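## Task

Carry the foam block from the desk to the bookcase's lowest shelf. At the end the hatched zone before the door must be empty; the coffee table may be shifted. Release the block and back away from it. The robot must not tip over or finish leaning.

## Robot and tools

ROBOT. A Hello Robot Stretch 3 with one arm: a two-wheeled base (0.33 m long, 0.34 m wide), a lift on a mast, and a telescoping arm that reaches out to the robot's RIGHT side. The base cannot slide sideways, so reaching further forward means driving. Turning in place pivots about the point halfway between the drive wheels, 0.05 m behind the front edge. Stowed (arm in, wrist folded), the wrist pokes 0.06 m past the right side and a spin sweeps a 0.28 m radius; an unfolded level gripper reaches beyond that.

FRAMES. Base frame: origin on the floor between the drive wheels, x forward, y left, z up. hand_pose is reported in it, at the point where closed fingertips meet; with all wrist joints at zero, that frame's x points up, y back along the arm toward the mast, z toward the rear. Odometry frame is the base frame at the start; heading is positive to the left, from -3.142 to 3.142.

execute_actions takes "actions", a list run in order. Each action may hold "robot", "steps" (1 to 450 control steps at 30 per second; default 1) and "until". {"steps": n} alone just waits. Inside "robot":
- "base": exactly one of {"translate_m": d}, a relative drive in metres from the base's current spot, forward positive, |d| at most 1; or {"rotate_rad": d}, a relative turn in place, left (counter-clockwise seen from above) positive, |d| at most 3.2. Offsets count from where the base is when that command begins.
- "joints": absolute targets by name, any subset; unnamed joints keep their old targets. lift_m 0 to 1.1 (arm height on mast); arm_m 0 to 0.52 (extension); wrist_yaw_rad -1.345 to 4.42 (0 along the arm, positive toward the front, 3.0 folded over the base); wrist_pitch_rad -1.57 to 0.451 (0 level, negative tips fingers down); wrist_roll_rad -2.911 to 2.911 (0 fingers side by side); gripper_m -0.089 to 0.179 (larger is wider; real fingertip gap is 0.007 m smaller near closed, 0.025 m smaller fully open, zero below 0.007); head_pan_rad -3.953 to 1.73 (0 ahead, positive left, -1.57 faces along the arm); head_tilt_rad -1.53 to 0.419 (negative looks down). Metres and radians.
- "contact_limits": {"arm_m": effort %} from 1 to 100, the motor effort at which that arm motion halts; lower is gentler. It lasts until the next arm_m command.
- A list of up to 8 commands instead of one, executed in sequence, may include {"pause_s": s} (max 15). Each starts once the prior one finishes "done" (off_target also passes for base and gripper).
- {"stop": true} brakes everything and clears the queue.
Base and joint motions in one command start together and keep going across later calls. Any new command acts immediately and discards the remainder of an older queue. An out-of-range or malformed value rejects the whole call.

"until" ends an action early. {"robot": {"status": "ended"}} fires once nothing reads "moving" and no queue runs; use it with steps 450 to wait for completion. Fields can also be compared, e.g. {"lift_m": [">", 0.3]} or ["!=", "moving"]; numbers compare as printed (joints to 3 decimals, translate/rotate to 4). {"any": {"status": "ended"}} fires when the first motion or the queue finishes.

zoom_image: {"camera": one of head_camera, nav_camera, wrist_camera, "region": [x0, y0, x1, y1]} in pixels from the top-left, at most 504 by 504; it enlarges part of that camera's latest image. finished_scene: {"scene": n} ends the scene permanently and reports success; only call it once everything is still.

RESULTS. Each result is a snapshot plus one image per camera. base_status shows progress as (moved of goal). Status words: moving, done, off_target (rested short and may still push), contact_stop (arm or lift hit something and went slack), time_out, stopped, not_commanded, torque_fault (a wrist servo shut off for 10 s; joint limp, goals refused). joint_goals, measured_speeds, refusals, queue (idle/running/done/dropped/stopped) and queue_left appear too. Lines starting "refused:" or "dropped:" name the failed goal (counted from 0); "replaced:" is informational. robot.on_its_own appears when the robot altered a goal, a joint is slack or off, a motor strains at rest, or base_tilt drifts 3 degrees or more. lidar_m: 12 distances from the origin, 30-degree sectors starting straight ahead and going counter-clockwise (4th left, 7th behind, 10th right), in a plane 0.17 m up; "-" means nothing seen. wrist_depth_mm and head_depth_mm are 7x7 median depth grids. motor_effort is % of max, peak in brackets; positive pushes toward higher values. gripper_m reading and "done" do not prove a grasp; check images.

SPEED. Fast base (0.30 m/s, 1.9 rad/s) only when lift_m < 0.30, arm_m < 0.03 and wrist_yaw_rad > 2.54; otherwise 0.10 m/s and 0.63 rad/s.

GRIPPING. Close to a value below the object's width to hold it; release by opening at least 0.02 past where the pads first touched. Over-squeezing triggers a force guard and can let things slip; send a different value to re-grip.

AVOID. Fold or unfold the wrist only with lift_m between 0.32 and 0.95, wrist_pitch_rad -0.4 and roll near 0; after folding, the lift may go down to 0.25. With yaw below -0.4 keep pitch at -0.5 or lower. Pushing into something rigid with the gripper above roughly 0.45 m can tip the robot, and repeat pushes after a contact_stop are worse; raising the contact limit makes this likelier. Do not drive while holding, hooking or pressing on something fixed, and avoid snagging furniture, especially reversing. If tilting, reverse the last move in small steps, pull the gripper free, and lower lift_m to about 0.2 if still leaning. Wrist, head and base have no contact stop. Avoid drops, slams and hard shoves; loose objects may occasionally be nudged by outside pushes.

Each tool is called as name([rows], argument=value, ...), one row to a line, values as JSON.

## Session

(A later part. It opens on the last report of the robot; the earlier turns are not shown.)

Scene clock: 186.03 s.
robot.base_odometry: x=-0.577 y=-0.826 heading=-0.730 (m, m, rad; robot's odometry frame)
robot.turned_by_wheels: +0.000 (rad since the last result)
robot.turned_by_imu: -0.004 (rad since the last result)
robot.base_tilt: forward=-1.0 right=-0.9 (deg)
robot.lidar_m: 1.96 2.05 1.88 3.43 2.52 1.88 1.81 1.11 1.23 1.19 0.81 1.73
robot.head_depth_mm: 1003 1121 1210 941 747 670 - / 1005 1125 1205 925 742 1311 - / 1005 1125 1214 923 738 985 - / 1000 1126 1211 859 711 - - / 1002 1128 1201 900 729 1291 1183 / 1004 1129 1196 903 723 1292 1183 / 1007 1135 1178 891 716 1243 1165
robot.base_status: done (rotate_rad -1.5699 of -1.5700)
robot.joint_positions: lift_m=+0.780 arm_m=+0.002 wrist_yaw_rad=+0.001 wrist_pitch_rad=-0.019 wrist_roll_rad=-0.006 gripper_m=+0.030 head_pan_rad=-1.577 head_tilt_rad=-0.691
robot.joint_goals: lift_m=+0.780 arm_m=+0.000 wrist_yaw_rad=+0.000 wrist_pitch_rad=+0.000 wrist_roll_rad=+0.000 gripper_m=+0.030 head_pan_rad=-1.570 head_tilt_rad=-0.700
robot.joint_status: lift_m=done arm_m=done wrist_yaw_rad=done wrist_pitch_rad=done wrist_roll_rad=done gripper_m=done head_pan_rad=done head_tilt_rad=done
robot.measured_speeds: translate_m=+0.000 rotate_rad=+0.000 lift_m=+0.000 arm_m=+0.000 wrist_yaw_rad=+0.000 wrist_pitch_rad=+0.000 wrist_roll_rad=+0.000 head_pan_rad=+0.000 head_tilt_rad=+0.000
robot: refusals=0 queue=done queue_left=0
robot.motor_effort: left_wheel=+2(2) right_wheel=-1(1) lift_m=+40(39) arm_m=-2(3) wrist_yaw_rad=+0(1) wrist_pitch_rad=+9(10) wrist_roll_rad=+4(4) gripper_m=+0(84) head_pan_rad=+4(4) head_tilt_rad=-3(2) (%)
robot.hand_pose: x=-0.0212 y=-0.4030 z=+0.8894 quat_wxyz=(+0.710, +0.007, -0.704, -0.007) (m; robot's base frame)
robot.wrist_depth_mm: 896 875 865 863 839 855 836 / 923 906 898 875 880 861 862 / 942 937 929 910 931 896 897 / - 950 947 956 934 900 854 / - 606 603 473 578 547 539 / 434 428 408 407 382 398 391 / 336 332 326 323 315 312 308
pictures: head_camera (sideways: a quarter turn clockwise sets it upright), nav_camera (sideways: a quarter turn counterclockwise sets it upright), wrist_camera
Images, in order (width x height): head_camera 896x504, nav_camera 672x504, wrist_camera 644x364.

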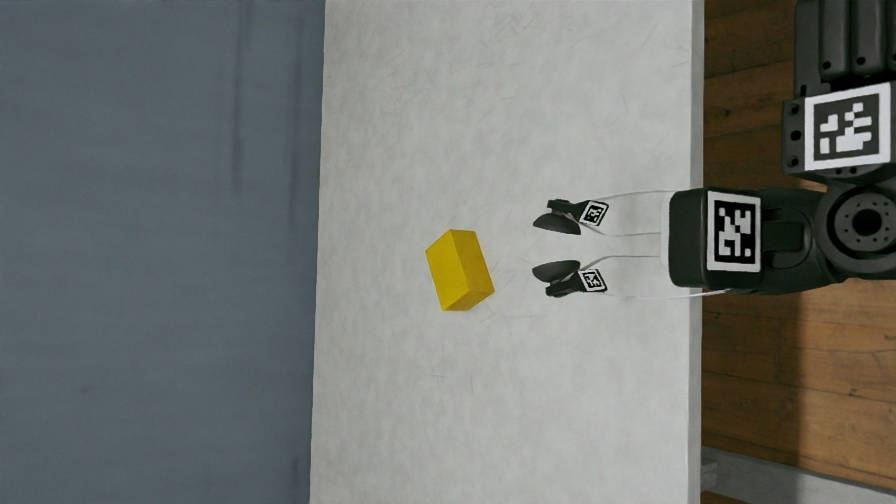

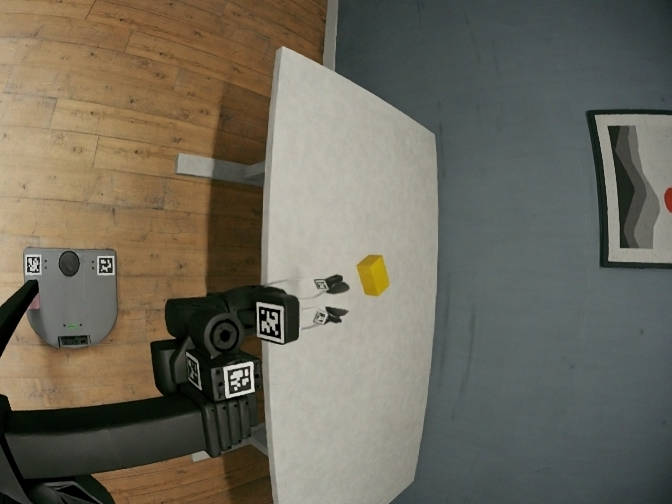

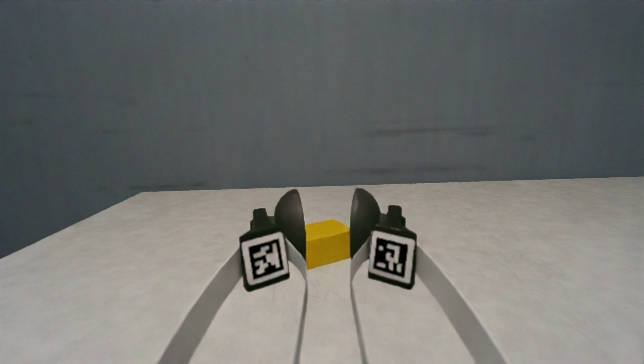

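execute_actions([
  {"robot":[{"joints":{"gripper_m":0.17,"arm_m":0.35}},{"joints":{"lift_m":0.6}}],"steps":450,"until":{"robot":{"status":"ended"}}},
])

Scene clock: 194.17 s.
robot.base_odometry: x=-0.577 y=-0.826 heading=-0.730 (m, m, rad; robot's odometry frame)
robot.turned_by_wheels: +0.000 (rad since the last result)
robot.turned_by_imu: +0.003 (rad since the last result)
robot.base_tilt: forward=-1.3 right=-1.1 (deg)
robot.lidar_m: 1.96 2.05 1.89 3.40 2.51 1.87 1.82 1.11 1.23 1.19 0.81 1.74
robot.head_depth_mm: 1007 1125 1210 942 750 1324 1214 / 1009 1124 1210 932 762 671 - / 1010 1127 1217 960 - 1311 1205 / 1016 1135 1217 993 694 1303 1200 / 1010 1137 1222 897 733 1306 1191 / 1015 1134 1203 907 727 1294 1194 / 1014 1138 1191 901 722 1247 1172
robot.base_status: done (rotate_rad -1.5701 of -1.5700)
robot.joint_positions: lift_m=+0.647 arm_m=+0.350 wrist_yaw_rad=+0.000 wrist_pitch_rad=+0.043 wrist_roll_rad=-0.014 gripper_m=+0.170 head_pan_rad=-1.577 head_tilt_rad=-0.693
robot.joint_goals: lift_m=+0.647 arm_m=+0.350 wrist_yaw_rad=+0.000 wrist_pitch_rad=+0.000 wrist_roll_rad=+0.000 gripper_m=+0.170 head_pan_rad=-1.570 head_tilt_rad=-0.700
robot.joint_status: lift_m=contact_stop arm_m=done wrist_yaw_rad=done wrist_pitch_rad=done wrist_roll_rad=done gripper_m=done head_pan_rad=done head_tilt_rad=done
robot.measured_speeds: translate_m=+0.000 rotate_rad=-0.001 lift_m=-0.004 arm_m=+0.007 wrist_yaw_rad=+0.000 wrist_pitch_rad=+0.384 wrist_roll_rad=-0.024 head_pan_rad=+0.000 head_tilt_rad=-0.048
robot: refusals=0 queue=dropped queue_left=0
robot.on_its_own: lift_m is slack since a contact_stop, until your next command for it (your +0.600 is given up)
robot.motor_effort: left_wheel=-7(7) right_wheel=+0(1) lift_m=+11(42) arm_m=+0(3) wrist_yaw_rad=+0(0) wrist_pitch_rad=-32(33) wrist_roll_rad=+9(13) gripper_m=+0(84) head_pan_rad=+3(3) head_tilt_rad=-2(3) (%)
robot.hand_pose: x=-0.0214 y=-0.7519 z=+0.7725 quat_wxyz=(+0.712, -0.015, -0.702, +0.015) (m; robot's base frame)
robot.wrist_depth_mm: 583 580 572 559 555 554 545 / 601 588 590 579 568 565 558 / 615 601 599 590 587 579 565 / 632 619 619 602 597 587 584 / 363 394 342 331 323 318 307 / 243 203 132 129 203 202 209 / 165 163 98 102 117 161 159
pictures: head_camera (sideways: a quarter turn clockwise sets it upright), nav_camera (sideways: a quarter turn counterclockwise sets it upright), wrist_camera
Images, in order (width x height): head_camera 896x504, nav_camera 672x504, wrist_camera 644x364.

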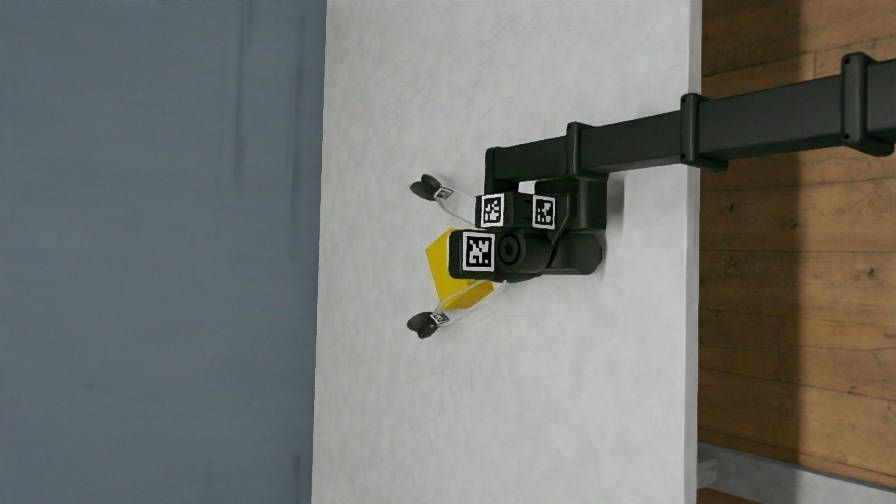

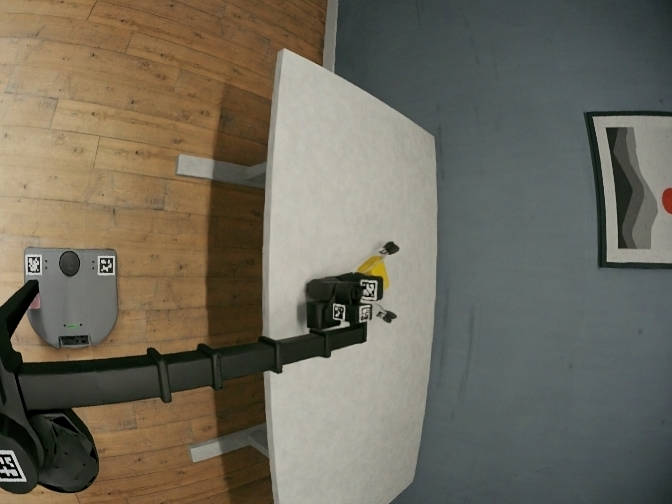

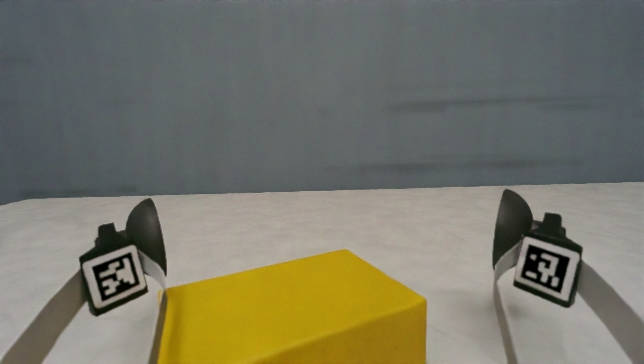

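execute_actions([
  {"robot":[{"joints":{"lift_m":0.72}},{"joints":{"arm_m":0.29}},{"joints":{"lift_m":0.662}}],"steps":450,"until":{"robot":{"status":"ended"}}},
])

Scene clock: 203.73 s.
robot.base_odometry: x=-0.577 y=-0.826 heading=-0.730 (m, m, rad; robot's odometry frame)
robot.turned_by_wheels: +0.000 (rad since the last result)
robot.turned_by_imu: -0.006 (rad since the last result)
robot.base_tilt: forward=-1.0 right=-0.8 (deg)
robot.lidar_m: 1.96 2.05 1.89 3.43 2.53 1.87 1.81 1.11 1.23 1.19 0.81 1.73
robot.head_depth_mm: 1004 1125 1212 934 744 1323 1223 / 1001 1126 1209 926 743 664 - / 1001 1125 1213 923 - 1301 1203 / 1004 1130 1209 887 - 1300 1195 / 1004 1125 1200 900 725 1290 1193 / 1007 1126 1188 898 721 1287 1184 / 1007 1133 1179 892 718 1249 1165
robot.base_status: done (rotate_rad -1.5699 of -1.5700)
robot.joint_positions: lift_m=+0.662 arm_m=+0.290 wrist_yaw_rad=+0.000 wrist_pitch_rad=-0.017 wrist_roll_rad=-0.002 gripper_m=+0.170 head_pan_rad=-1.576 head_tilt_rad=-0.693
robot.joint_goals: lift_m=+0.662 arm_m=+0.290 wrist_yaw_rad=+0.000 wrist_pitch_rad=+0.000 wrist_roll_rad=+0.000 gripper_m=+0.170 head_pan_rad=-1.570 head_tilt_rad=-0.700
robot.joint_status: lift_m=done arm_m=done wrist_yaw_rad=done wrist_pitch_rad=done wrist_roll_rad=done gripper_m=done head_pan_rad=done head_tilt_rad=done
robot.measured_speeds: translate_m=+0.000 rotate_rad=+0.000 lift_m=+0.000 arm_m=+0.000 wrist_yaw_rad=+0.000 wrist_pitch_rad=+0.000 wrist_roll_rad=+0.000 head_pan_rad=+0.000 head_tilt_rad=+0.000
robot: refusals=0 queue=done queue_left=0
robot.motor_effort: left_wheel=+1(11) right_wheel=+0(0) lift_m=+24(42) arm_m=-3(3) wrist_yaw_rad=-1(0) wrist_pitch_rad=+8(18) wrist_roll_rad=+2(9) gripper_m=+0(0) head_pan_rad=+3(4) head_tilt_rad=-2(2) (%)
robot.hand_pose: x=-0.0214 y=-0.6911 z=+0.7727 quat_wxyz=(+0.708, +0.006, -0.706, -0.006) (m; robot's base frame)
robot.wrist_depth_mm: 618 606 604 595 582 596 584 / 640 625 624 614 615 603 603 / 654 656 649 647 641 625 630 / 547 527 500 471 449 434 414 / 308 324 186 167 272 270 261 / 221 196 144 157 185 184 188 / 156 161 147 154 154 151 149
pictures: head_camera (sideways: a quarter turn clockwise sets it upright), nav_camera (sideways: a quarter turn counterclockwise sets it upright), wrist_camera
Images, in order (width x height): head_camera 896x504, nav_camera 672x504, wrist_camera 644x364.

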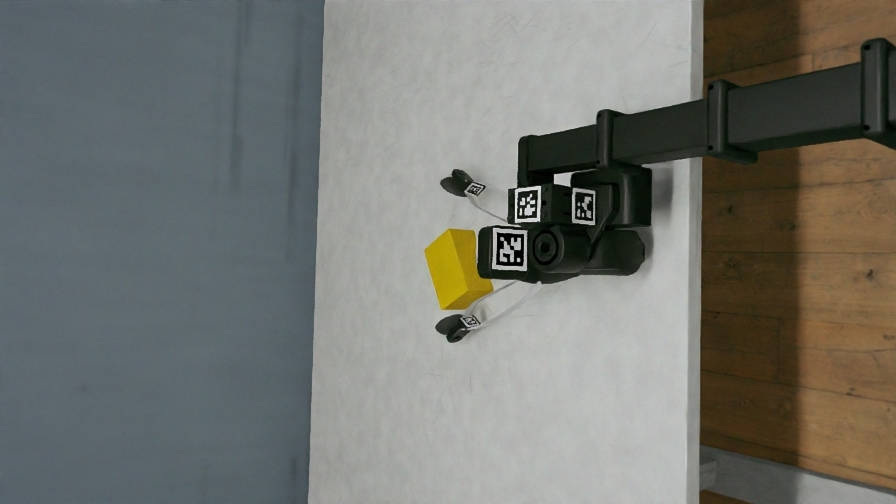

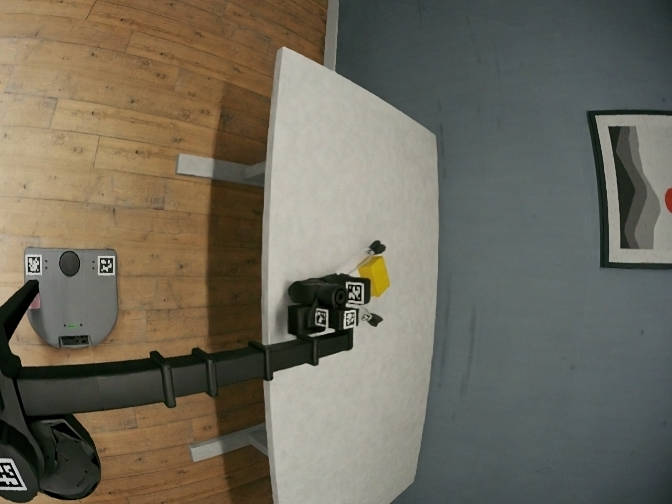

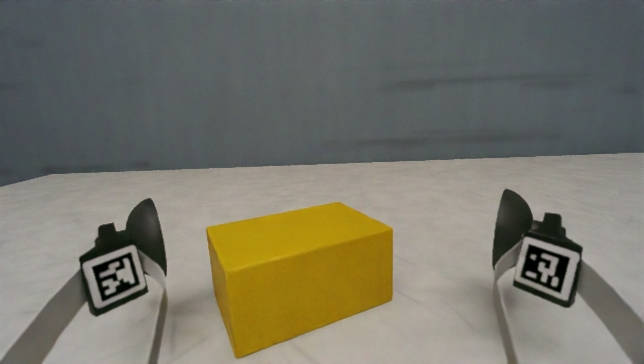

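execute_actions([
  {"robot":[{"joints":{"gripper_m":0.0}},{"pause_s":0.5},{"joints":{"lift_m":0.78}},{"joints":{"arm_m":0.0}}],"steps":450,"until":{"robot":{"status":"ended"}}},
])

Scene clock: 213.47 s.
robot.base_odometry: x=-0.577 y=-0.826 heading=-0.730 (m, m, rad; robot's odometry frame)
robot.turned_by_wheels: +0.000 (rad since the last result)
robot.turned_by_imu: -0.003 (rad since the last result)
robot.base_tilt: forward=-1.1 right=-0.7 (deg)
robot.lidar_m: 1.96 2.06 1.89 3.42 2.52 1.88 1.81 1.11 1.23 1.19 0.81 1.73
robot.head_depth_mm: 1002 1121 1208 935 746 1326 - / 1003 1123 1212 930 740 1308 - / 1006 1124 1207 921 734 980 - / 1009 1125 1212 910 710 - - / 1003 1128 1205 898 728 1295 1198 / 1007 1131 1184 896 720 1289 1185 / 1005 1125 1172 892 719 1239 1164
robot.base_status: done (rotate_rad -1.5700 of -1.5700)
robot.joint_positions: lift_m=+0.780 arm_m=+0.002 wrist_yaw_rad=-0.001 wrist_pitch_rad=-0.017 wrist_roll_rad=-0.002 gripper_m=+0.000 head_pan_rad=-1.576 head_tilt_rad=-0.693
robot.joint_goals: lift_m=+0.780 arm_m=+0.000 wrist_yaw_rad=+0.000 wrist_pitch_rad=+0.000 wrist_roll_rad=+0.000 gripper_m=+0.000 head_pan_rad=-1.570 head_tilt_rad=-0.700
robot.joint_status: lift_m=done arm_m=done wrist_yaw_rad=done wrist_pitch_rad=done wrist_roll_rad=done gripper_m=done head_pan_rad=done head_tilt_rad=done
robot.measured_speeds: translate_m=+0.000 rotate_rad=+0.000 lift_m=+0.000 arm_m=+0.000 wrist_yaw_rad=+0.000 wrist_pitch_rad=+0.000 wrist_roll_rad=+0.000 head_pan_rad=+0.000 head_tilt_rad=+0.000
robot: refusals=0 queue=done queue_left=0
robot.motor_effort: left_wheel=+1(3) right_wheel=+0(1) lift_m=+39(42) arm_m=-2(2) wrist_yaw_rad=+1(5) wrist_pitch_rad=+8(8) wrist_roll_rad=+2(2) gripper_m=-2(96) head_pan_rad=+3(3) head_tilt_rad=-2(2) (%)
robot.hand_pose: x=-0.0217 y=-0.4031 z=+0.8899 quat_wxyz=(+0.708, +0.006, -0.706, -0.007) (m; robot's base frame)
robot.wrist_depth_mm: 896 863 861 856 844 835 825 / 927 916 891 877 886 872 853 / 955 937 922 931 911 897 880 / - 963 954 941 942 890 862 / - 616 599 - 565 549 536 / 443 429 426 390 388 400 389 / 339 333 325 322 316 312 308
pictures: head_camera (sideways: a quarter turn clockwise sets it upright), nav_camera (sideways: a quarter turn counterclockwise sets it upright), wrist_camera
Images, in order (width x height): head_camera 896x504, nav_camera 672x504, wrist_camera 644x364.

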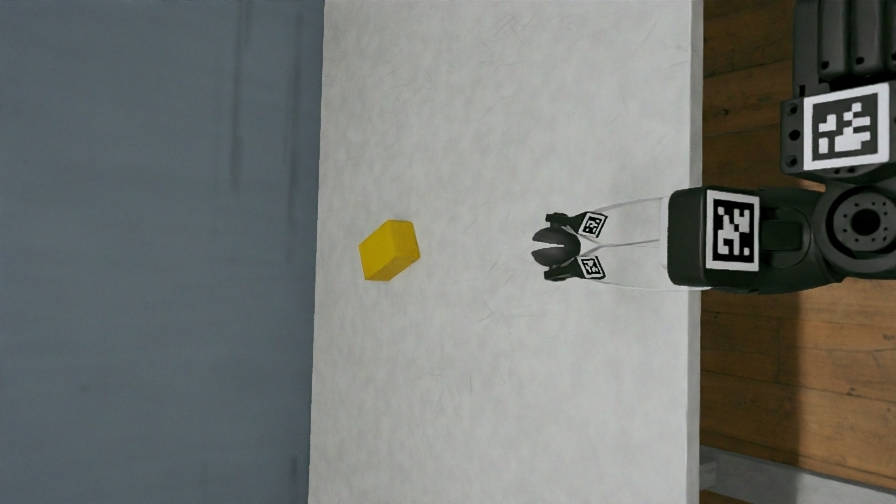

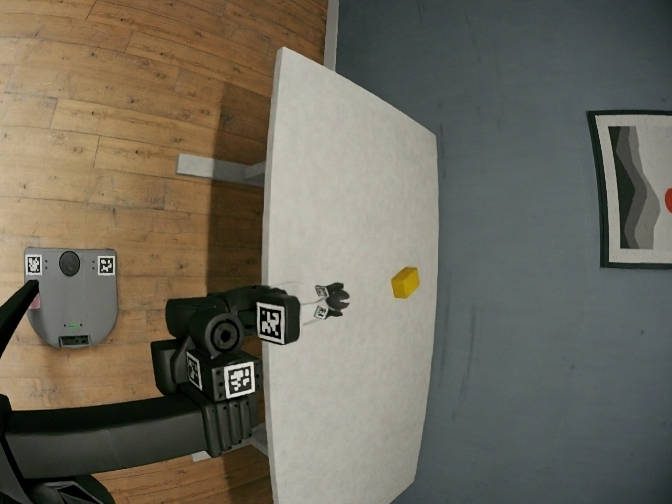

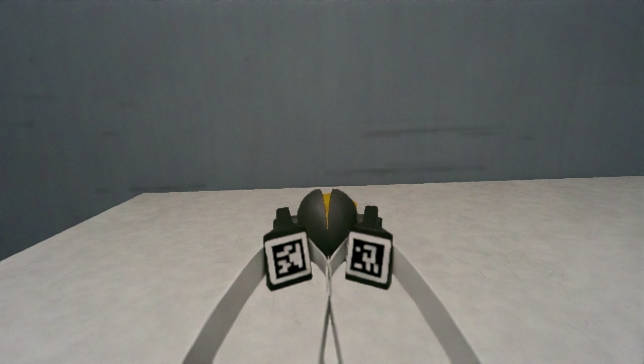

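execute_actions([
  {"robot":[{"joints":{"gripper_m":0.17,"arm_m":0.4}},{"joints":{"lift_m":0.662}}],"steps":450,"until":{"robot":{"status":"ended"}}},
])

Scene clock: 222.27 s.
robot.base_odometry: x=-0.577 y=-0.826 heading=-0.730 (m, m, rad; robot's odometry frame)
robot.turned_by_wheels: +0.000 (rad since the last result)
robot.turned_by_imu: -0.003 (rad since the last result)
robot.base_tilt: forward=-1.0 right=-0.8 (deg)
robot.lidar_m: 1.96 2.05 1.89 3.40 2.52 1.87 1.81 1.10 1.23 1.19 0.81 1.73
robot.head_depth_mm: 1000 1126 1206 931 745 1317 1213 / 1001 1124 1212 926 751 665 - / 1005 1122 1208 990 703 1310 1203 / 1005 1123 1214 957 711 1303 1197 / 1006 1128 1200 904 725 1289 1185 / 1002 1127 1188 897 722 1289 1183 / 1003 1128 1179 886 717 1252 1168
robot.base_status: done (rotate_rad -1.5700 of -1.5700)
robot.joint_positions: lift_m=+0.662 arm_m=+0.400 wrist_yaw_rad=-0.001 wrist_pitch_rad=-0.017 wrist_roll_rad=-0.002 gripper_m=+0.170 head_pan_rad=-1.576 head_tilt_rad=-0.693
robot.joint_goals: lift_m=+0.662 arm_m=+0.400 wrist_yaw_rad=+0.000 wrist_pitch_rad=+0.000 wrist_roll_rad=+0.000 gripper_m=+0.170 head_pan_rad=-1.570 head_tilt_rad=-0.700
robot.joint_status: lift_m=done arm_m=done wrist_yaw_rad=done wrist_pitch_rad=done wrist_roll_rad=done gripper_m=done head_pan_rad=done head_tilt_rad=done
robot.measured_speeds: translate_m=+0.000 rotate_rad=+0.000 lift_m=+0.000 arm_m=+0.000 wrist_yaw_rad=+0.000 wrist_pitch_rad=+0.000 wrist_roll_rad=+0.000 head_pan_rad=+0.000 head_tilt_rad=+0.000
robot: refusals=0 queue=done queue_left=0
robot.motor_effort: left_wheel=+1(1) right_wheel=+0(1) lift_m=+24(38) arm_m=+3(2) wrist_yaw_rad=+1(1) wrist_pitch_rad=+8(8) wrist_roll_rad=+1(2) gripper_m=+0(82) head_pan_rad=+4(4) head_tilt_rad=-2(2) (%)
robot.hand_pose: x=-0.0217 y=-0.8004 z=+0.7725 quat_wxyz=(+0.708, +0.006, -0.706, -0.007) (m; robot's base frame)
robot.wrist_depth_mm: 512 513 504 506 497 495 488 / 533 528 522 512 518 510 503 / 557 552 542 538 526 524 519 / 564 559 489 467 445 428 412 / 306 326 290 196 234 268 261 / 220 196 203 193 195 183 187 / 156 161 158 155 152 151 148
pictures: head_camera (sideways: a quarter turn clockwise sets it upright), nav_camera (sideways: a quarter turn counterclockwise sets it upright), wrist_camera
Images, in order (width x height): head_camera 896x504, nav_camera 672x504, wrist_camera 644x364.

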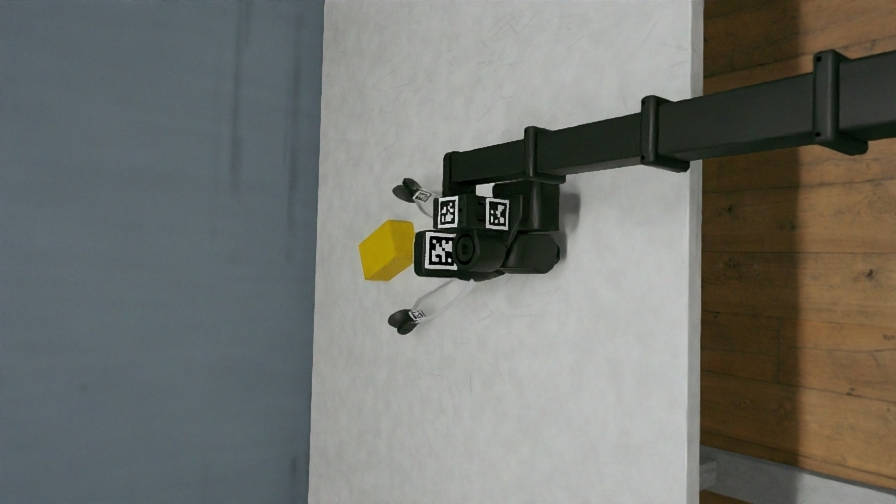

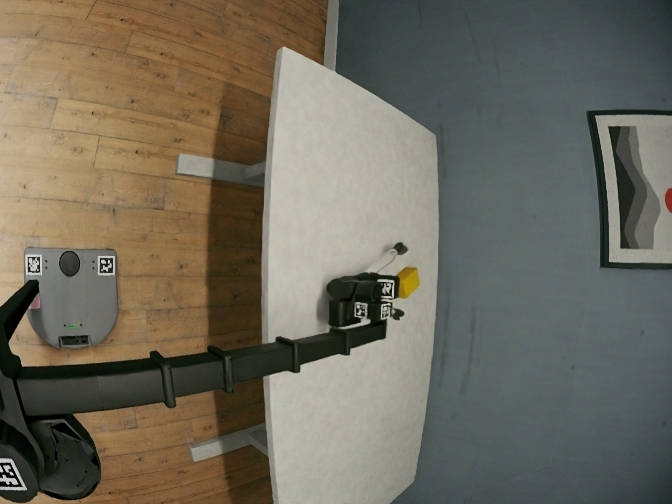

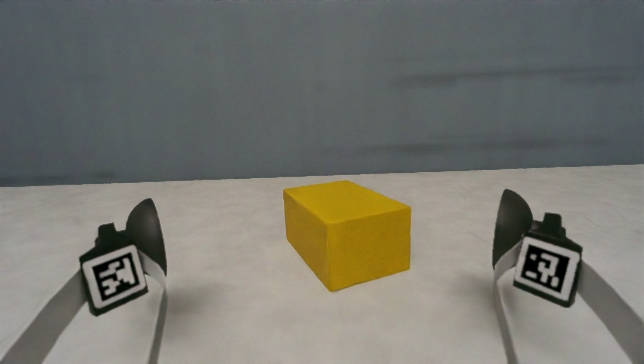

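execute_actions([
  {"robot":[{"joints":{"arm_m":0.48}},{"joints":{"gripper_m":0.04}}],"steps":450,"until":{"robot":{"status":"ended"}}},
  {"steps":20},
])

Scene clock: 251.03 s.
robot.base_odometry: x=-0.577 y=-0.826 heading=-0.730 (m, m, rad; robot's odometry frame)
robot.turned_by_wheels: +0.000 (rad since the last result)
robot.turned_by_imu: -0.002 (rad since the last result)
robot.base_tilt: forward=-1.1 right=-0.8 (deg)
robot.lidar_m: 1.96 2.06 1.89 3.41 2.53 1.88 1.81 1.11 1.23 1.19 0.81 1.73
robot.head_depth_mm: 1001 1126 1204 930 741 1318 1215 / 1003 1120 1206 929 763 664 - / 1004 1123 1210 - 732 1302 1204 / 1003 1126 1205 - 729 1301 1199 / 1003 1126 1201 903 724 1297 1189 / 1005 1127 1188 900 722 1284 1179 / 1007 1131 1179 890 716 1241 1170
robot.base_status: done (rotate_rad -1.5699 of -1.5700)
robot.joint_positions: lift_m=+0.662 arm_m=+0.480 wrist_yaw_rad=+0.001 wrist_pitch_rad=-0.015 wrist_roll_rad=-0.002 gripper_m=+0.041 head_pan_rad=-1.576 head_tilt_rad=-0.693
robot.joint_goals: lift_m=+0.662 arm_m=+0.480 wrist_yaw_rad=+0.000 wrist_pitch_rad=+0.000 wrist_roll_rad=+0.000 gripper_m=+0.040 head_pan_rad=-1.570 head_tilt_rad=-0.700
robot.joint_status: lift_m=done arm_m=done wrist_yaw_rad=done wrist_pitch_rad=done wrist_roll_rad=done gripper_m=done head_pan_rad=done head_tilt_rad=done
robot.measured_speeds: translate_m=+0.000 rotate_rad=+0.000 lift_m=+0.000 arm_m=+0.000 wrist_yaw_rad=+0.000 wrist_pitch_rad=+0.000 wrist_roll_rad=+0.000 head_pan_rad=+0.000 head_tilt_rad=+0.000
robot: refusals=0 queue=done queue_left=0
robot.motor_effort: left_wheel=+2(2) right_wheel=-1(1) lift_m=+24(24) arm_m=+2(3) wrist_yaw_rad=-1(2) wrist_pitch_rad=+7(8) wrist_roll_rad=+1(2) gripper_m=-12(83) head_pan_rad=+4(3) head_tilt_rad=-2(2) (%)
robot.hand_pose: x=-0.0212 y=-0.8805 z=+0.7730 quat_wxyz=(+0.708, +0.006, -0.706, -0.005) (m; robot's base frame)
robot.wrist_depth_mm: 443 437 435 428 420 419 415 / 456 457 445 441 440 435 429 / 478 476 473 456 456 453 448 / 494 490 478 469 465 456 414 / 308 299 305 167 293 266 258 / 213 211 184 121 128 192 189 / 163 161 157 121 136 152 148
pictures: head_camera (sideways: a quarter turn clockwise sets it upright), nav_camera (sideways: a quarter turn counterclockwise sets it upright), wrist_camera
Images, in order (width x height): head_camera 896x504, nav_camera 672x504, wrist_camera 644x364.

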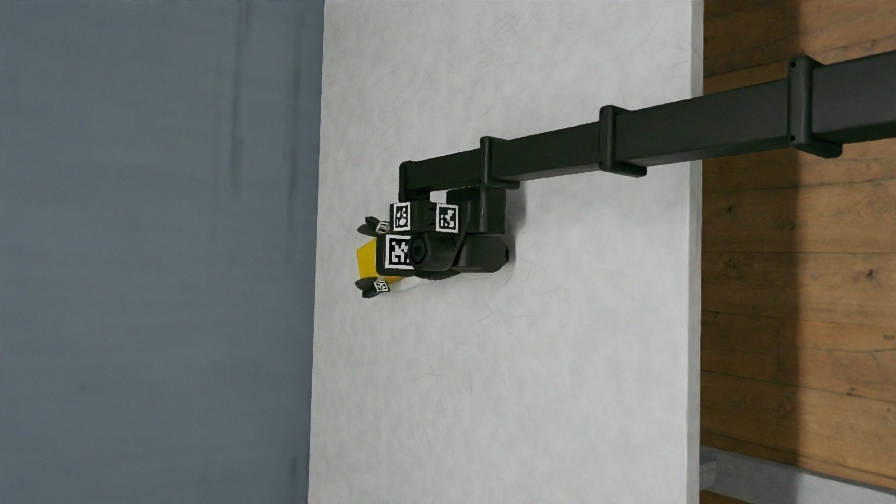

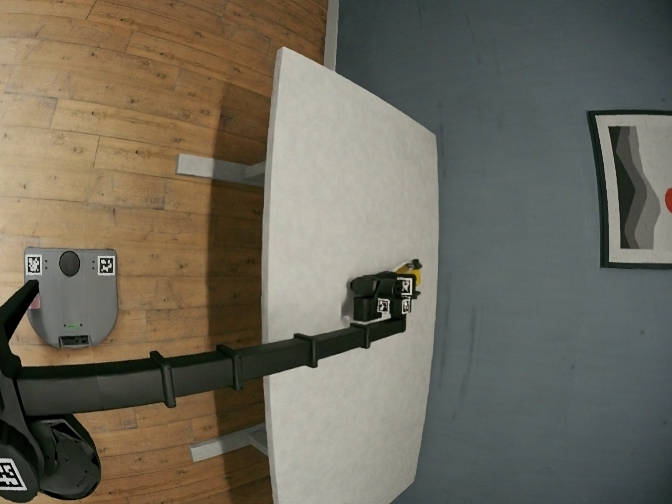

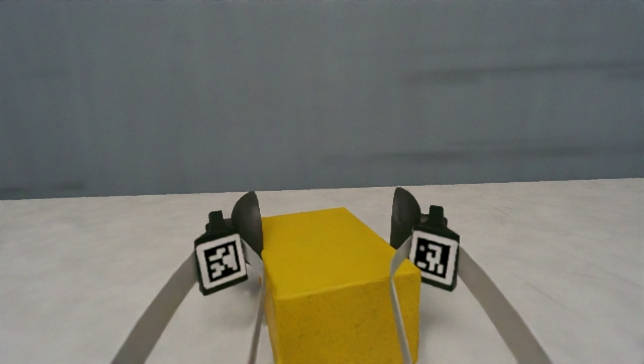

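Looks gripped. Tighten slightly, lift, check.

execute_actions([
  {"robot":[{"joints":{"gripper_m":0.025}},{"pause_s":0.5},{"joints":{"lift_m":0.78}},{"joints":{"arm_m":0.0}}],"steps":450,"until":{"robot":{"status":"ended"}}},
])

Scene clock: 260.40 s.
robot.base_odometry: x=-0.577 y=-0.826 heading=-0.730 (m, m, rad; robot's odometry frame)
robot.turned_by_wheels: +0.000 (rad since the last result)
robot.turned_by_imu: -0.003 (rad since the last result)
robot.base_tilt: forward=-0.9 right=-0.8 (deg)
robot.lidar_m: 1.96 2.05 1.89 3.42 2.52 1.87 1.81 1.10 1.23 1.19 0.81 1.73
robot.head_depth_mm: 1005 1126 1212 934 747 1325 - / 999 1121 1211 927 740 1306 - / 1002 1123 1210 917 738 1302 - / 1003 1130 1208 914 521 - - / 1007 1128 1205 903 723 1291 1188 / 1005 1134 1184 898 720 1291 1180 / 1002 1133 1174 890 718 1250 1169
robot.base_status: done (rotate_rad -1.5699 of -1.5700)
robot.joint_positions: lift_m=+0.780 arm_m=+0.002 wrist_yaw_rad=+0.001 wrist_pitch_rad=-0.021 wrist_roll_rad=-0.002 gripper_m=+0.026 head_pan_rad=-1.576 head_tilt_rad=-0.693
robot.joint_goals: lift_m=+0.780 arm_m=+0.000 wrist_yaw_rad=+0.000 wrist_pitch_rad=+0.000 wrist_roll_rad=+0.000 gripper_m=+0.025 head_pan_rad=-1.570 head_tilt_rad=-0.700
robot.joint_status: lift_m=done arm_m=done wrist_yaw_rad=done wrist_pitch_rad=done wrist_roll_rad=done gripper_m=done head_pan_rad=done head_tilt_rad=done
robot.measured_speeds: translate_m=+0.000 rotate_rad=+0.000 lift_m=+0.000 arm_m=+0.000 wrist_yaw_rad=+0.000 wrist_pitch_rad=+0.000 wrist_roll_rad=+0.000 head_pan_rad=+0.000 head_tilt_rad=+0.000
robot: refusals=0 queue=done queue_left=0
robot.motor_effort: left_wheel=+2(2) right_wheel=-2(1) lift_m=+39(42) arm_m=-2(2) wrist_yaw_rad=-1(2) wrist_pitch_rad=+10(10) wrist_roll_rad=+2(1) gripper_m=-15(69) head_pan_rad=+4(4) head_tilt_rad=-2(2) (%)
robot.hand_pose: x=-0.0212 y=-0.4030 z=+0.8888 quat_wxyz=(+0.708, +0.008, -0.706, -0.008) (m; robot's base frame)
robot.wrist_depth_mm: 871 866 873 856 853 836 838 / 928 886 897 890 867 853 863 / 941 931 947 929 903 901 891 / - 989 978 937 921 878 834 / - 608 600 167 597 546 528 / 438 431 375 120 128 396 388 / 335 331 322 121 135 312 304
pictures: head_camera (sideways: a quarter turn clockwise sets it upright), nav_camera (sideways: a quarter turn counterclockwise sets it upright), wrist_camera
Images, in order (width x height): head_camera 896x504, nav_camera 672x504, wrist_camera 644x364.

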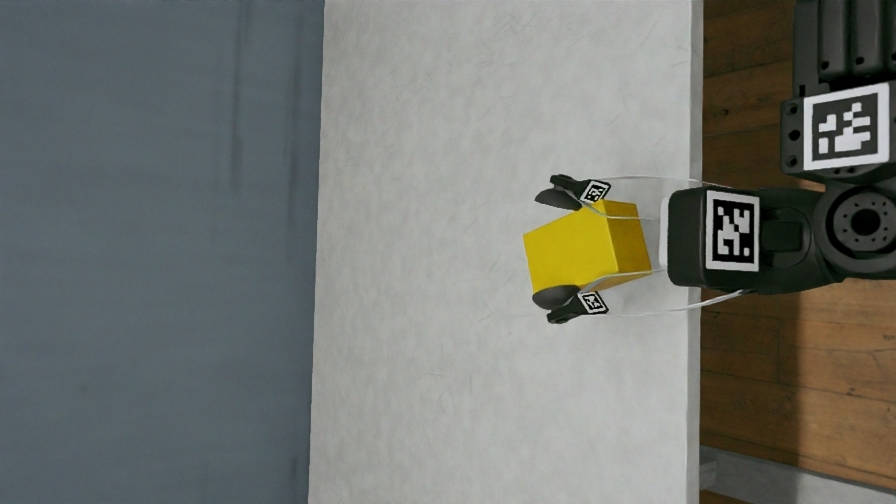

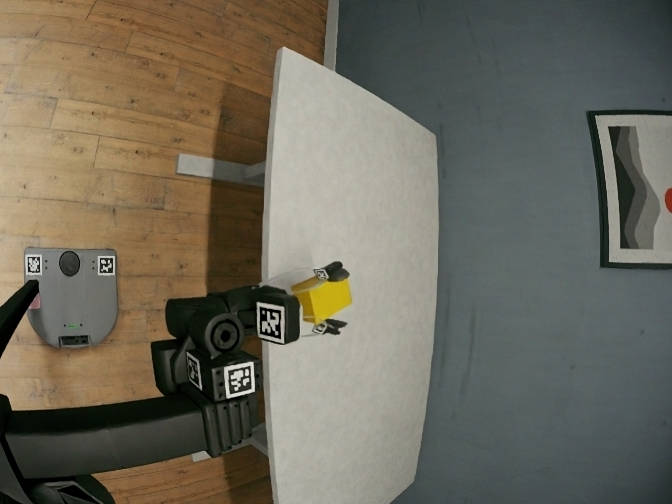

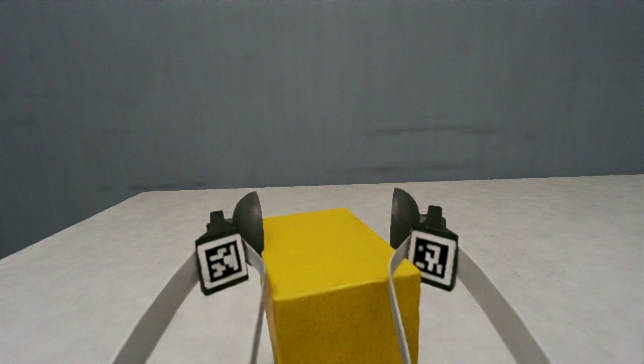

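execute_actions([
  {"robot":[{"base":{"rotate_rad":1.57}},{"base":{"translate_m":0.65}},{"base":{"translate_m":1.0},"joints":{"lift_m":0.15}},{"base":{"translate_m":1.0}},{"base":{"rotate_rad":1.57}},{"base":{"translate_m":0.95}}],"steps":450,"until":{"robot":{"status":"ended"}}},
  {"steps":450,"until":{"robot":{"status":"ended"}}},
  {"steps":450,"until":{"robot":{"status":"ended"}}},
  {"steps":450,"until":{"robot":{"status":"ended"}}},
])

Scene clock: 313.70 s.
robot.base_odometry: x=+0.485 y=+1.782 heading=+2.410 (m, m, rad; robot's odometry frame)
robot.turned_by_wheels: +3.140 (rad since the last result)
robot.turned_by_imu: +3.118 (rad since the last result)
robot.base_tilt: forward=-1.0 right=-0.9 (deg)
robot.lidar_m: 0.84 0.87 1.20 3.18 3.99 2.50 2.21 1.35 0.97 0.63 0.93 0.87
robot.head_depth_mm: 785 882 1007 1169 1398 1407 1213 / 781 876 1007 1164 1393 1410 1202 / 782 851 959 1135 1378 1399 1200 / 782 717 931 1049 1022 1299 1197 / 774 707 946 1098 1069 1274 1188 / 776 692 946 1099 1065 1264 1182 / 772 684 944 1096 1057 1267 1179
robot.base_status: done (translate_m +0.9500 of +0.9500)
robot.joint_positions: lift_m=+0.150 arm_m=+0.002 wrist_yaw_rad=+0.001 wrist_pitch_rad=-0.022 wrist_roll_rad=-0.002 gripper_m=+0.026 head_pan_rad=-1.576 head_tilt_rad=-0.693
robot.joint_goals: lift_m=+0.150 arm_m=+0.000 wrist_yaw_rad=+0.000 wrist_pitch_rad=+0.000 wrist_roll_rad=+0.000 gripper_m=+0.025 head_pan_rad=-1.570 head_tilt_rad=-0.700
robot.joint_status: lift_m=done arm_m=done wrist_yaw_rad=done wrist_pitch_rad=done wrist_roll_rad=done gripper_m=done head_pan_rad=done head_tilt_rad=done
robot.measured_speeds: translate_m=+0.000 rotate_rad=+0.000 lift_m=+0.000 arm_m=+0.000 wrist_yaw_rad=+0.000 wrist_pitch_rad=+0.000 wrist_roll_rad=+0.000 head_pan_rad=+0.000 head_tilt_rad=+0.000
robot: refusals=0 queue=done queue_left=0
robot.motor_effort: left_wheel=-2(7) right_wheel=+2(6) lift_m=+24(39) arm_m=-3(2) wrist_yaw_rad=-1(1) wrist_pitch_rad=+10(10) wrist_roll_rad=+1(1) gripper_m=-15(14) head_pan_rad=+3(3) head_tilt_rad=-2(2) (%)
robot.hand_pose: x=-0.0212 y=-0.4029 z=+0.2593 quat_wxyz=(+0.708, +0.008, -0.706, -0.008) (m; robot's base frame)
robot.wrist_depth_mm: 415 427 451 452 633 630 631 / 620 621 605 607 650 661 650 / 651 636 636 635 680 677 681 / 664 663 651 641 699 709 712 / 598 580 572 167 710 711 706 / 438 441 434 120 128 550 540 / 446 439 439 121 135 433 422
pictures: head_camera (sideways: a quarter turn clockwise sets it upright), nav_camera (sideways: a quarter turn counterclockwise sets it upright), wrist_camera
Images, in order (width x height): head_camera 896x504, nav_camera 672x504, wrist_camera 644x364.

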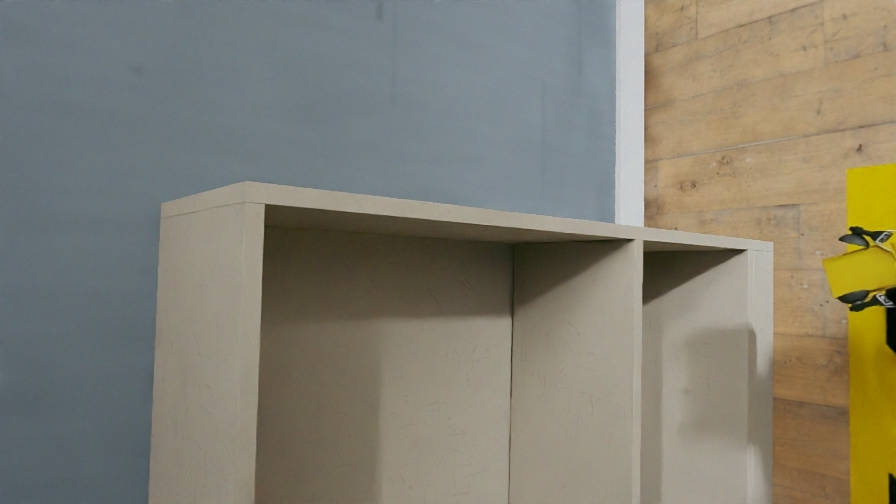

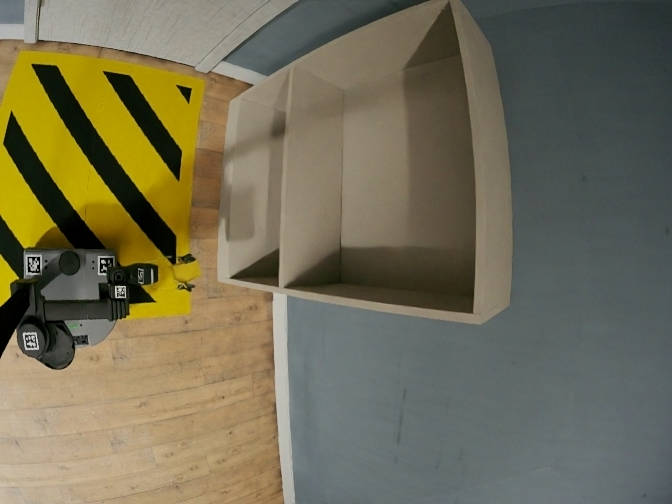

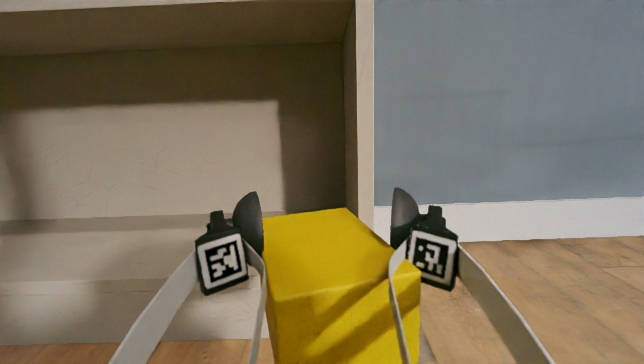

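execute_actions([
  {"robot":[{"base":{"translate_m":0.25}},{"joints":{"arm_m":0.33}},{"joints":{"lift_m":0.0}}],"steps":450,"until":{"robot":{"status":"ended"}}},
  {"robot":[{"joints":{"gripper_m":0.15}},{"joints":{"lift_m":0.14}},{"joints":{"arm_m":0.0}},{"base":{"translate_m":-1.0}},{"base":{"translate_m":-0.3}}],"steps":450,"until":{"robot":{"status":"ended"}}},
  {"steps":450,"until":{"robot":{"status":"ended"}}},
])

Scene clock: 350.27 s.
robot.base_odometry: x=+1.267 y=+1.081 heading=+2.410 (m, m, rad; robot's odometry frame)
robot.turned_by_wheels: +0.000 (rad since the last result)
robot.turned_by_imu: -0.007 (rad since the last result)
robot.base_tilt: forward=-1.1 right=-0.8 (deg)
robot.lidar_m: 1.88 1.97 2.67 3.39 1.65 1.19 1.18 1.37 0.99 0.95 0.99 1.16
robot.head_depth_mm: 792 892 994 1184 1414 1410 1211 / 782 887 991 1187 1416 1413 1206 / 798 886 998 1179 1402 1406 1199 / 792 894 1011 1167 1410 1394 1194 / 790 885 1006 1172 1400 1381 1193 / 786 884 1005 1168 1397 1379 1182 / 787 883 1002 1172 1382 1364 1179
robot.base_status: done (translate_m -0.3000 of -0.3000)
robot.joint_positions: lift_m=+0.140 arm_m=+0.002 wrist_yaw_rad=-0.001 wrist_pitch_rad=-0.017 wrist_roll_rad=-0.007 gripper_m=+0.150 head_pan_rad=-1.576 head_tilt_rad=-0.693
robot.joint_goals: lift_m=+0.140 arm_m=+0.000 wrist_yaw_rad=+0.000 wrist_pitch_rad=+0.000 wrist_roll_rad=+0.000 gripper_m=+0.150 head_pan_rad=-1.570 head_tilt_rad=-0.700
robot.joint_status: lift_m=done arm_m=done wrist_yaw_rad=done wrist_pitch_rad=done wrist_roll_rad=done gripper_m=done head_pan_rad=done head_tilt_rad=done
robot.measured_speeds: translate_m=+0.000 rotate_rad=+0.000 lift_m=+0.000 arm_m=+0.000 wrist_yaw_rad=+0.000 wrist_pitch_rad=+0.000 wrist_roll_rad=+0.000 head_pan_rad=+0.000 head_tilt_rad=+0.000
robot: refusals=0 queue=done queue_left=0
robot.motor_effort: left_wheel=-1(7) right_wheel=+2(8) lift_m=+40(39) arm_m=-2(3) wrist_yaw_rad=+2(23) wrist_pitch_rad=+8(40) wrist_roll_rad=+5(8) gripper_m=+0(82) head_pan_rad=+4(5) head_tilt_rad=-2(2) (%)
robot.hand_pose: x=-0.0217 y=-0.4031 z=+0.2500 quat_wxyz=(+0.710, +0.006, -0.704, -0.007) (m; robot's base frame)
robot.wrist_depth_mm: 635 641 648 642 640 649 649 / 673 657 663 663 669 670 667 / 697 695 697 691 683 687 693 / 718 706 724 714 712 718 719 / 734 719 734 729 713 - 715 / 588 518 569 556 547 508 530 / 451 448 442 434 430 417 420
pictures: head_camera (sideways: a quarter turn clockwise sets it upright), nav_camera (sideways: a quarter turn counterclockwise sets it upright), wrist_camera
replaced: robot.lift_m: its motion had ended contact_stop
Images, in order (width x height): head_camera 896x504, nav_camera 672x504, wrist_camera 644x364.

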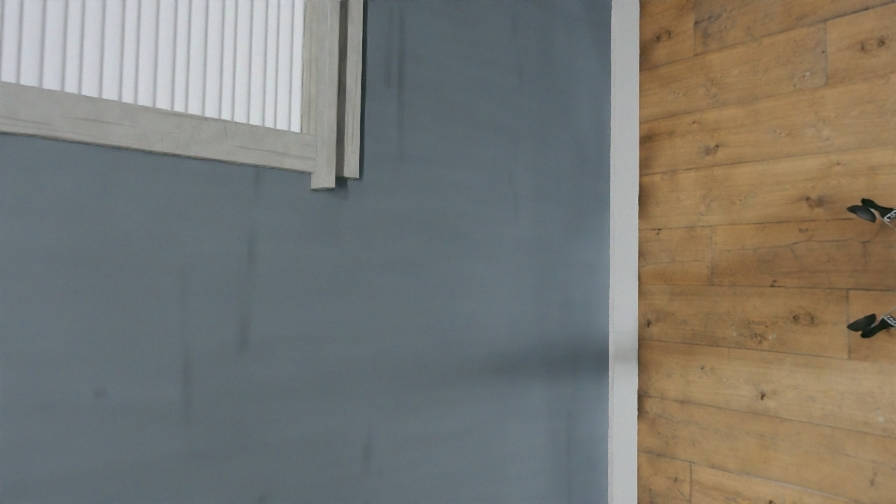

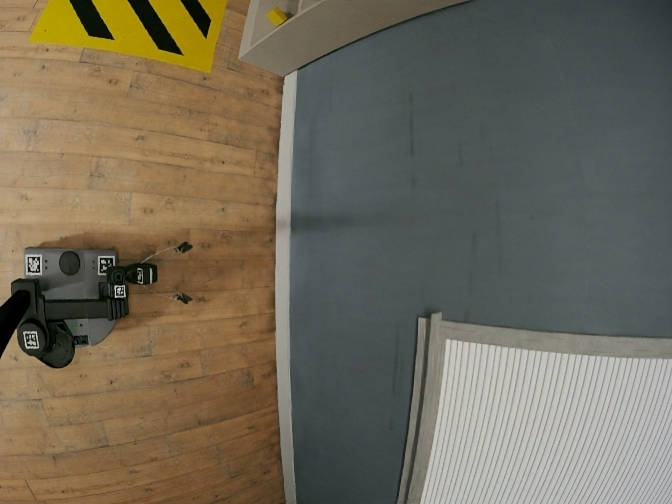

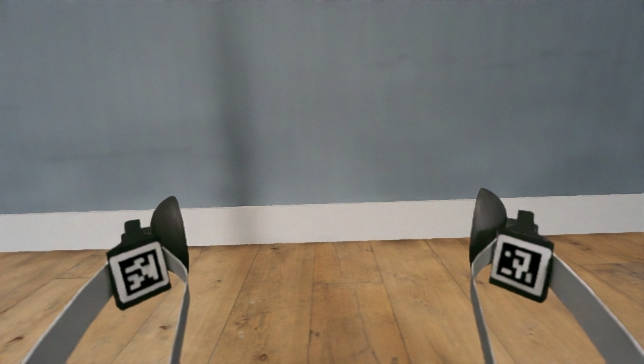

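The block is visible on the shelf.

finished_scene(scene=2)

The scene is finished: the task was done.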